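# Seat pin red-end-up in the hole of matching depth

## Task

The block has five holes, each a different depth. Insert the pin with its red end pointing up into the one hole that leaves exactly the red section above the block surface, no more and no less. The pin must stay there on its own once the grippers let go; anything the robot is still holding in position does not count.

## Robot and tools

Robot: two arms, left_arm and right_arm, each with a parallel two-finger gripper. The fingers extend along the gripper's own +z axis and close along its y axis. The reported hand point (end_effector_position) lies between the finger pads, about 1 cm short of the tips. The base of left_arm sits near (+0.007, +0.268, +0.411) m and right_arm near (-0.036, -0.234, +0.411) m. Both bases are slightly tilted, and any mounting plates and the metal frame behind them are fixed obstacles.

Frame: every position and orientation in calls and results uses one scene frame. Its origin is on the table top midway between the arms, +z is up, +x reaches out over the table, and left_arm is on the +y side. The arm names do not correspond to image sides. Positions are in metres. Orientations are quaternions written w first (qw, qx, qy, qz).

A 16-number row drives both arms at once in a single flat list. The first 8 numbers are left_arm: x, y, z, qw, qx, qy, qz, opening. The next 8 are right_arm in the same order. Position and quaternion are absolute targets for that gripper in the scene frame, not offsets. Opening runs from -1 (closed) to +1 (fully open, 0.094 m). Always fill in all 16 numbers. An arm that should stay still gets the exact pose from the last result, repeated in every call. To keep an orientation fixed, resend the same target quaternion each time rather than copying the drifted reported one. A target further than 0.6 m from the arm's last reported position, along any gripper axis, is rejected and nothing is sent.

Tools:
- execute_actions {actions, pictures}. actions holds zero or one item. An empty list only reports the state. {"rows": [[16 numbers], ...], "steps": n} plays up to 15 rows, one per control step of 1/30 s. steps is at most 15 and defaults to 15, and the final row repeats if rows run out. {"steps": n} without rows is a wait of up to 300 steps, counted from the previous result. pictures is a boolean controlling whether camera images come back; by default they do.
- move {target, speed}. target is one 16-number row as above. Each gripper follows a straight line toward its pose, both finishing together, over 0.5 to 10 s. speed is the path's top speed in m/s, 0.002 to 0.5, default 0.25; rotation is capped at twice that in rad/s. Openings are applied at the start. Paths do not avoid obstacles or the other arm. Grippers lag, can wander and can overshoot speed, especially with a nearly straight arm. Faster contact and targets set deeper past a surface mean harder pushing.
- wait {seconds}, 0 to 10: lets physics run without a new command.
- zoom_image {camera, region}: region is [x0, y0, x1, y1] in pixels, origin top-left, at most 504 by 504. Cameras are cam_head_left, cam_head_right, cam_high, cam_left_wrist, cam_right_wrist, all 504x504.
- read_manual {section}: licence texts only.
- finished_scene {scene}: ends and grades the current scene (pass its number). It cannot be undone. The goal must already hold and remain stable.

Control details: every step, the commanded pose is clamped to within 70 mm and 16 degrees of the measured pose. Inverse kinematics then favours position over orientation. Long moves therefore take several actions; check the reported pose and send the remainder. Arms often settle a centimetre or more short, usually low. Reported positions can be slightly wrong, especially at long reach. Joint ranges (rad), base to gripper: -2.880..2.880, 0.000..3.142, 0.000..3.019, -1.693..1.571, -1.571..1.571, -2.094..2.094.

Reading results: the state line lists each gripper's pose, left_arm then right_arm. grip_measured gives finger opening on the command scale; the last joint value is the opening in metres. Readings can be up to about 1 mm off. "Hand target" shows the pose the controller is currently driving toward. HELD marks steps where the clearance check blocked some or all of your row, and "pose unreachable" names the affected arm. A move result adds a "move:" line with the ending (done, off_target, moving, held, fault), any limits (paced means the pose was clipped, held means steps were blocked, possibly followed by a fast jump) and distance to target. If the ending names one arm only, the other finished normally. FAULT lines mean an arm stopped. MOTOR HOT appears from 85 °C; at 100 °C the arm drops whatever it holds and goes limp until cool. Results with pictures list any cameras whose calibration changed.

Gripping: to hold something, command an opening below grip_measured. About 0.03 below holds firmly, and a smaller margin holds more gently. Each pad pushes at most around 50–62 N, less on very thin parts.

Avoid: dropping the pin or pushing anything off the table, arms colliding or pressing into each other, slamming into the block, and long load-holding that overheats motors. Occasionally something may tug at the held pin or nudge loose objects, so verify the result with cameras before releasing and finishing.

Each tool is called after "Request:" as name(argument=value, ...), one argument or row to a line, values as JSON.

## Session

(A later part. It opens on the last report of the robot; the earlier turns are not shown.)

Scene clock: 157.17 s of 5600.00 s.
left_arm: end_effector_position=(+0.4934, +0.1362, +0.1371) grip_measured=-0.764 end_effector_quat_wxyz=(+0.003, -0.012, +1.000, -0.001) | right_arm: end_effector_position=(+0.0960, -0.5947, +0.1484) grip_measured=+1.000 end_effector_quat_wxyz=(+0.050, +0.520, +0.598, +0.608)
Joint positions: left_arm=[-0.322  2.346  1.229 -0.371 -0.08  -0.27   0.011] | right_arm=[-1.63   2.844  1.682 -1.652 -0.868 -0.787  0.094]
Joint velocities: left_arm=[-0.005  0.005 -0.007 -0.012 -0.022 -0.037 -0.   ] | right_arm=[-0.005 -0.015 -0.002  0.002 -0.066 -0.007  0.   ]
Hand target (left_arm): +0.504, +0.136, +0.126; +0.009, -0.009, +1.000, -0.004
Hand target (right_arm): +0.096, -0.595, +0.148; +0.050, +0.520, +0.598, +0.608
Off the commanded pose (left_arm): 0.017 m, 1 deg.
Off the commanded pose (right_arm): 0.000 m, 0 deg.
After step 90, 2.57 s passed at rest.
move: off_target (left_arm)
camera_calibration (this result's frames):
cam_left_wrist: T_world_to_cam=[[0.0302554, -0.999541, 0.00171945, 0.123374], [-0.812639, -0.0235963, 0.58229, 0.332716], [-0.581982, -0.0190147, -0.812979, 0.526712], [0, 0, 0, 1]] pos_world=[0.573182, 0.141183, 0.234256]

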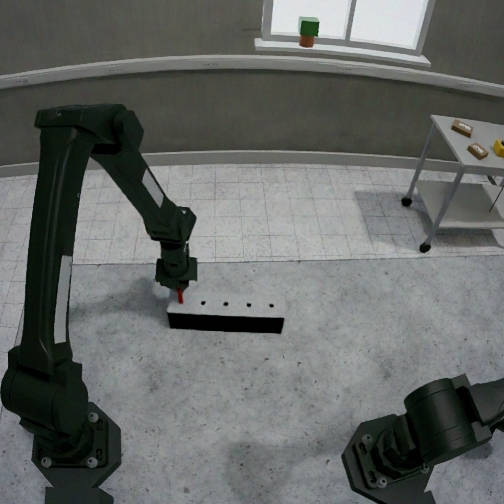

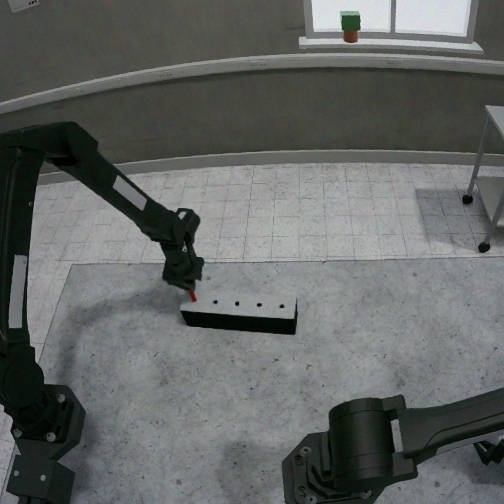

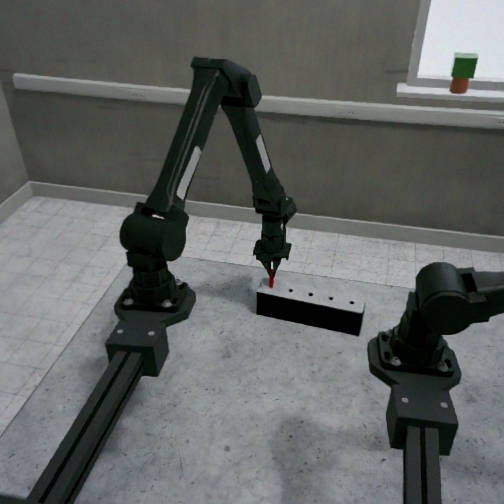

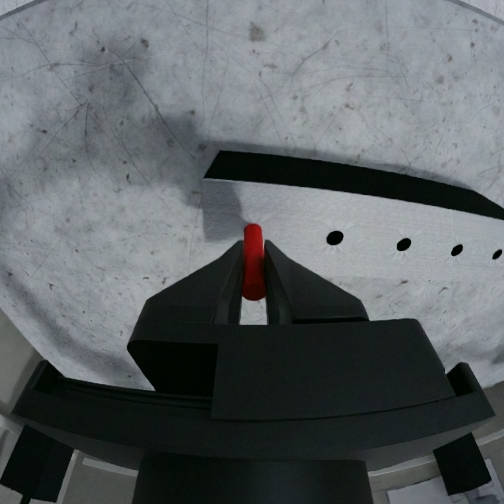

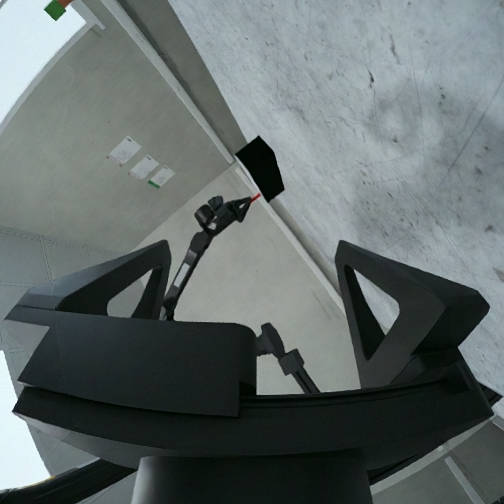

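Request:
move(
  target=[0.4934,0.1362,0.1371,0.003,-0.012,1,-0.001,-0.2,0.096,-0.5947,0.1484,0.05,0.52,0.598,0.608,1],
)

Request:
move(
  target=[0.4934,0.1362,0.21,0.003,-0.012,1,-0.001,-0.2,0.096,-0.5947,0.1484,0.05,0.52,0.598,0.608,1],
  speed=0.15,
)

Scene clock: 162.73 s of 5600.00 s.
left_arm: end_effector_position=(+0.4934, +0.1362, +0.1371) grip_measured=-0.202 end_effector_quat_wxyz=(+0.003, -0.012, +1.000, -0.001) | right_arm: end_effector_position=(+0.0960, -0.5947, +0.1484) grip_measured=+1.000 end_effector_quat_wxyz=(+0.050, +0.520, +0.598, +0.608)
Joint positions: left_arm=[-0.322  2.346  1.229 -0.371 -0.08  -0.27   0.038] | right_arm=[-1.63   2.844  1.682 -1.652 -0.868 -0.787  0.094]
Joint velocities: left_arm=[ 0.005  0.005 -0.007 -0.017 -0.066 -0.037  0.   ] | right_arm=[ 0.005 -0.005  0.027  0.012  0.051 -0.022  0.   ]
Hand target (left_arm): +0.493, +0.136, +0.137; +0.003, -0.012, +1.000, -0.001
Hand target (right_arm): +0.096, -0.595, +0.148; +0.050, +0.520, +0.598, +0.608
Off the commanded pose (left_arm): 0.000 m, 0 deg.
Off the commanded pose (right_arm): 0.000 m, 0 deg.
After step 90, 1.87 s passed at rest.
move: done
camera_calibration (this result's frames):
cam_left_wrist: T_world_to_cam=[[0.0302554, -0.999541, 0.00171945, 0.123374], [-0.812639, -0.0235963, 0.58229, 0.332716], [-0.581982, -0.0190147, -0.812979, 0.526712], [0, 0, 0, 1]] pos_world=[0.573182, 0.141183, 0.234256]

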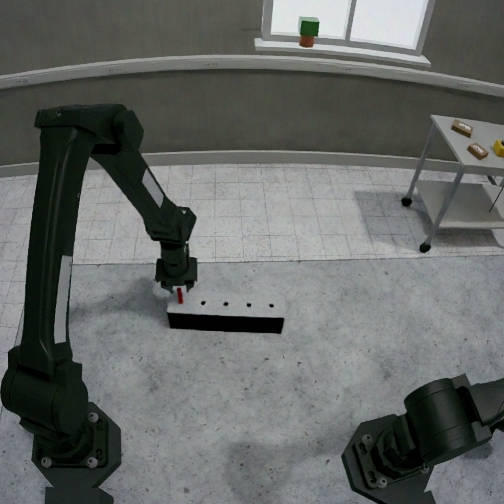

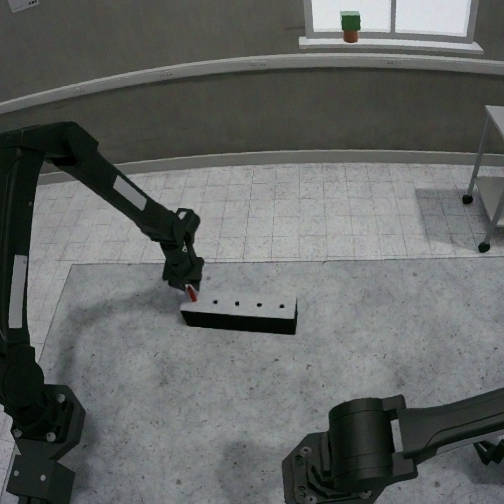

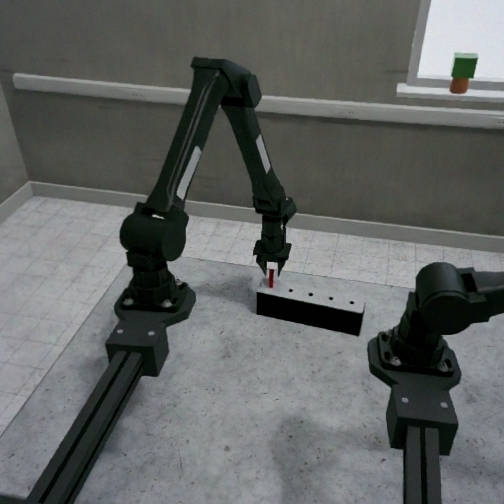

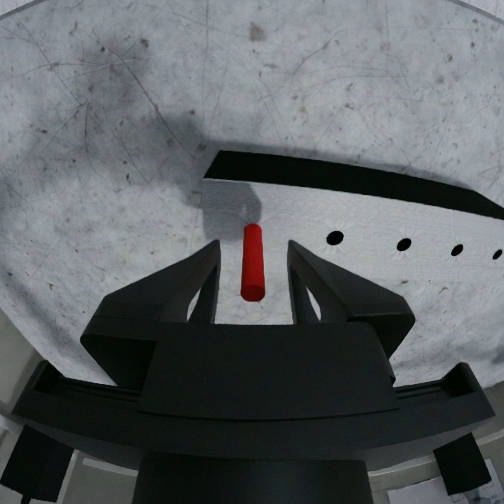

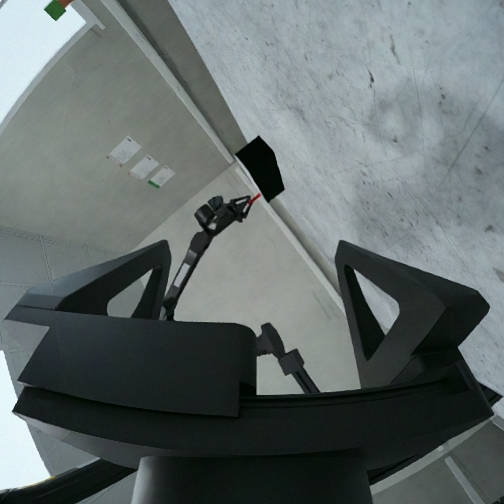

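Scene clock: 163.80 s of 5600.00 s.
left_arm: end_effector_position=(+0.5004, +0.1376, +0.2100) grip_measured=-0.202 end_effector_quat_wxyz=(+0.009, -0.010, +1.000, -0.003) | right_arm: end_effector_position=(+0.0960, -0.5947, +0.1484) grip_measured=+1.000 end_effector_quat_wxyz=(+0.050, +0.520, +0.598, +0.608)
Joint positions: left_arm=[-0.328  2.175  1.179 -0.479 -0.08  -0.27   0.038] | right_arm=[-1.63   2.844  1.682 -1.652 -0.868 -0.787  0.094]
Joint velocities: left_arm=[-0.005 -0.024 -0.017 -0.012 -0.007  0.022  0.   ] | right_arm=[-0.005  0.005 -0.002  0.007  0.022 -0.007  0.   ]
Hand target (left_arm): +0.494, +0.136, +0.210; +0.003, -0.012, +1.000, -0.001
Hand target (right_arm): +0.096, -0.595, +0.148; +0.050, +0.520, +0.598, +0.608
Off the commanded pose (left_arm): 0.007 m, 1 deg.
Off the commanded pose (right_arm): 0.000 m, 0 deg.
move: done
camera_calibration (this result's frames):
cam_left_wrist: T_world_to_cam=[[0.025954, -0.999646, 0.00576906, 0.125796], [-0.820141, -0.0179931, 0.571879, 0.301167], [-0.571573, -0.019574, -0.820318, 0.586504], [0, 0, 0, 1]] pos_world=[0.578964, 0.142651, 0.308163]

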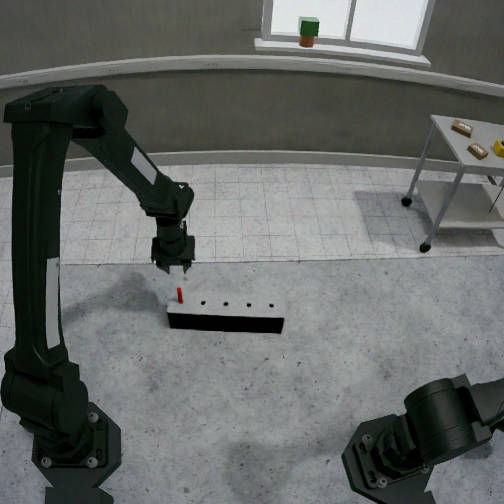

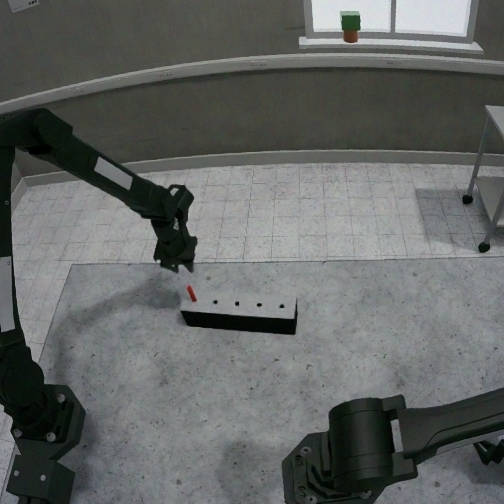

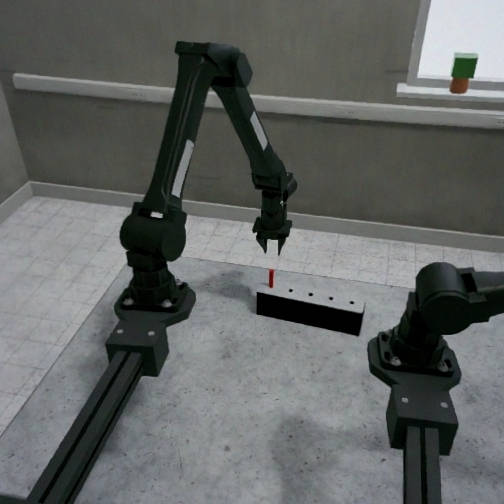

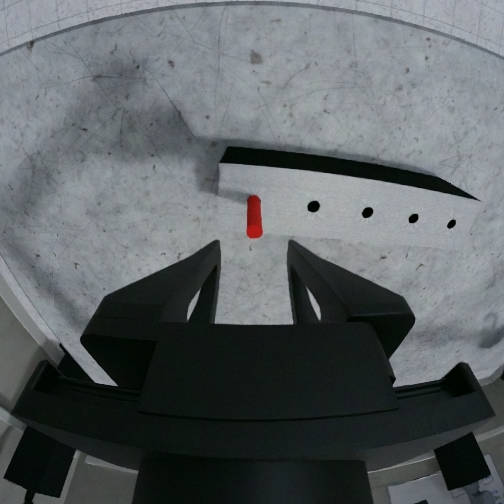

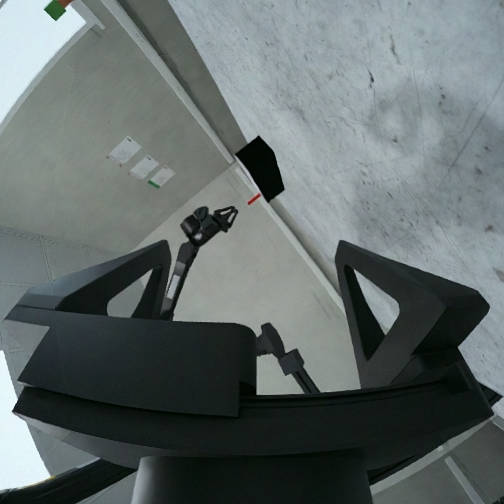

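Request:
finished_scene(
  scene=1,
)

The scene is finished: the task was done.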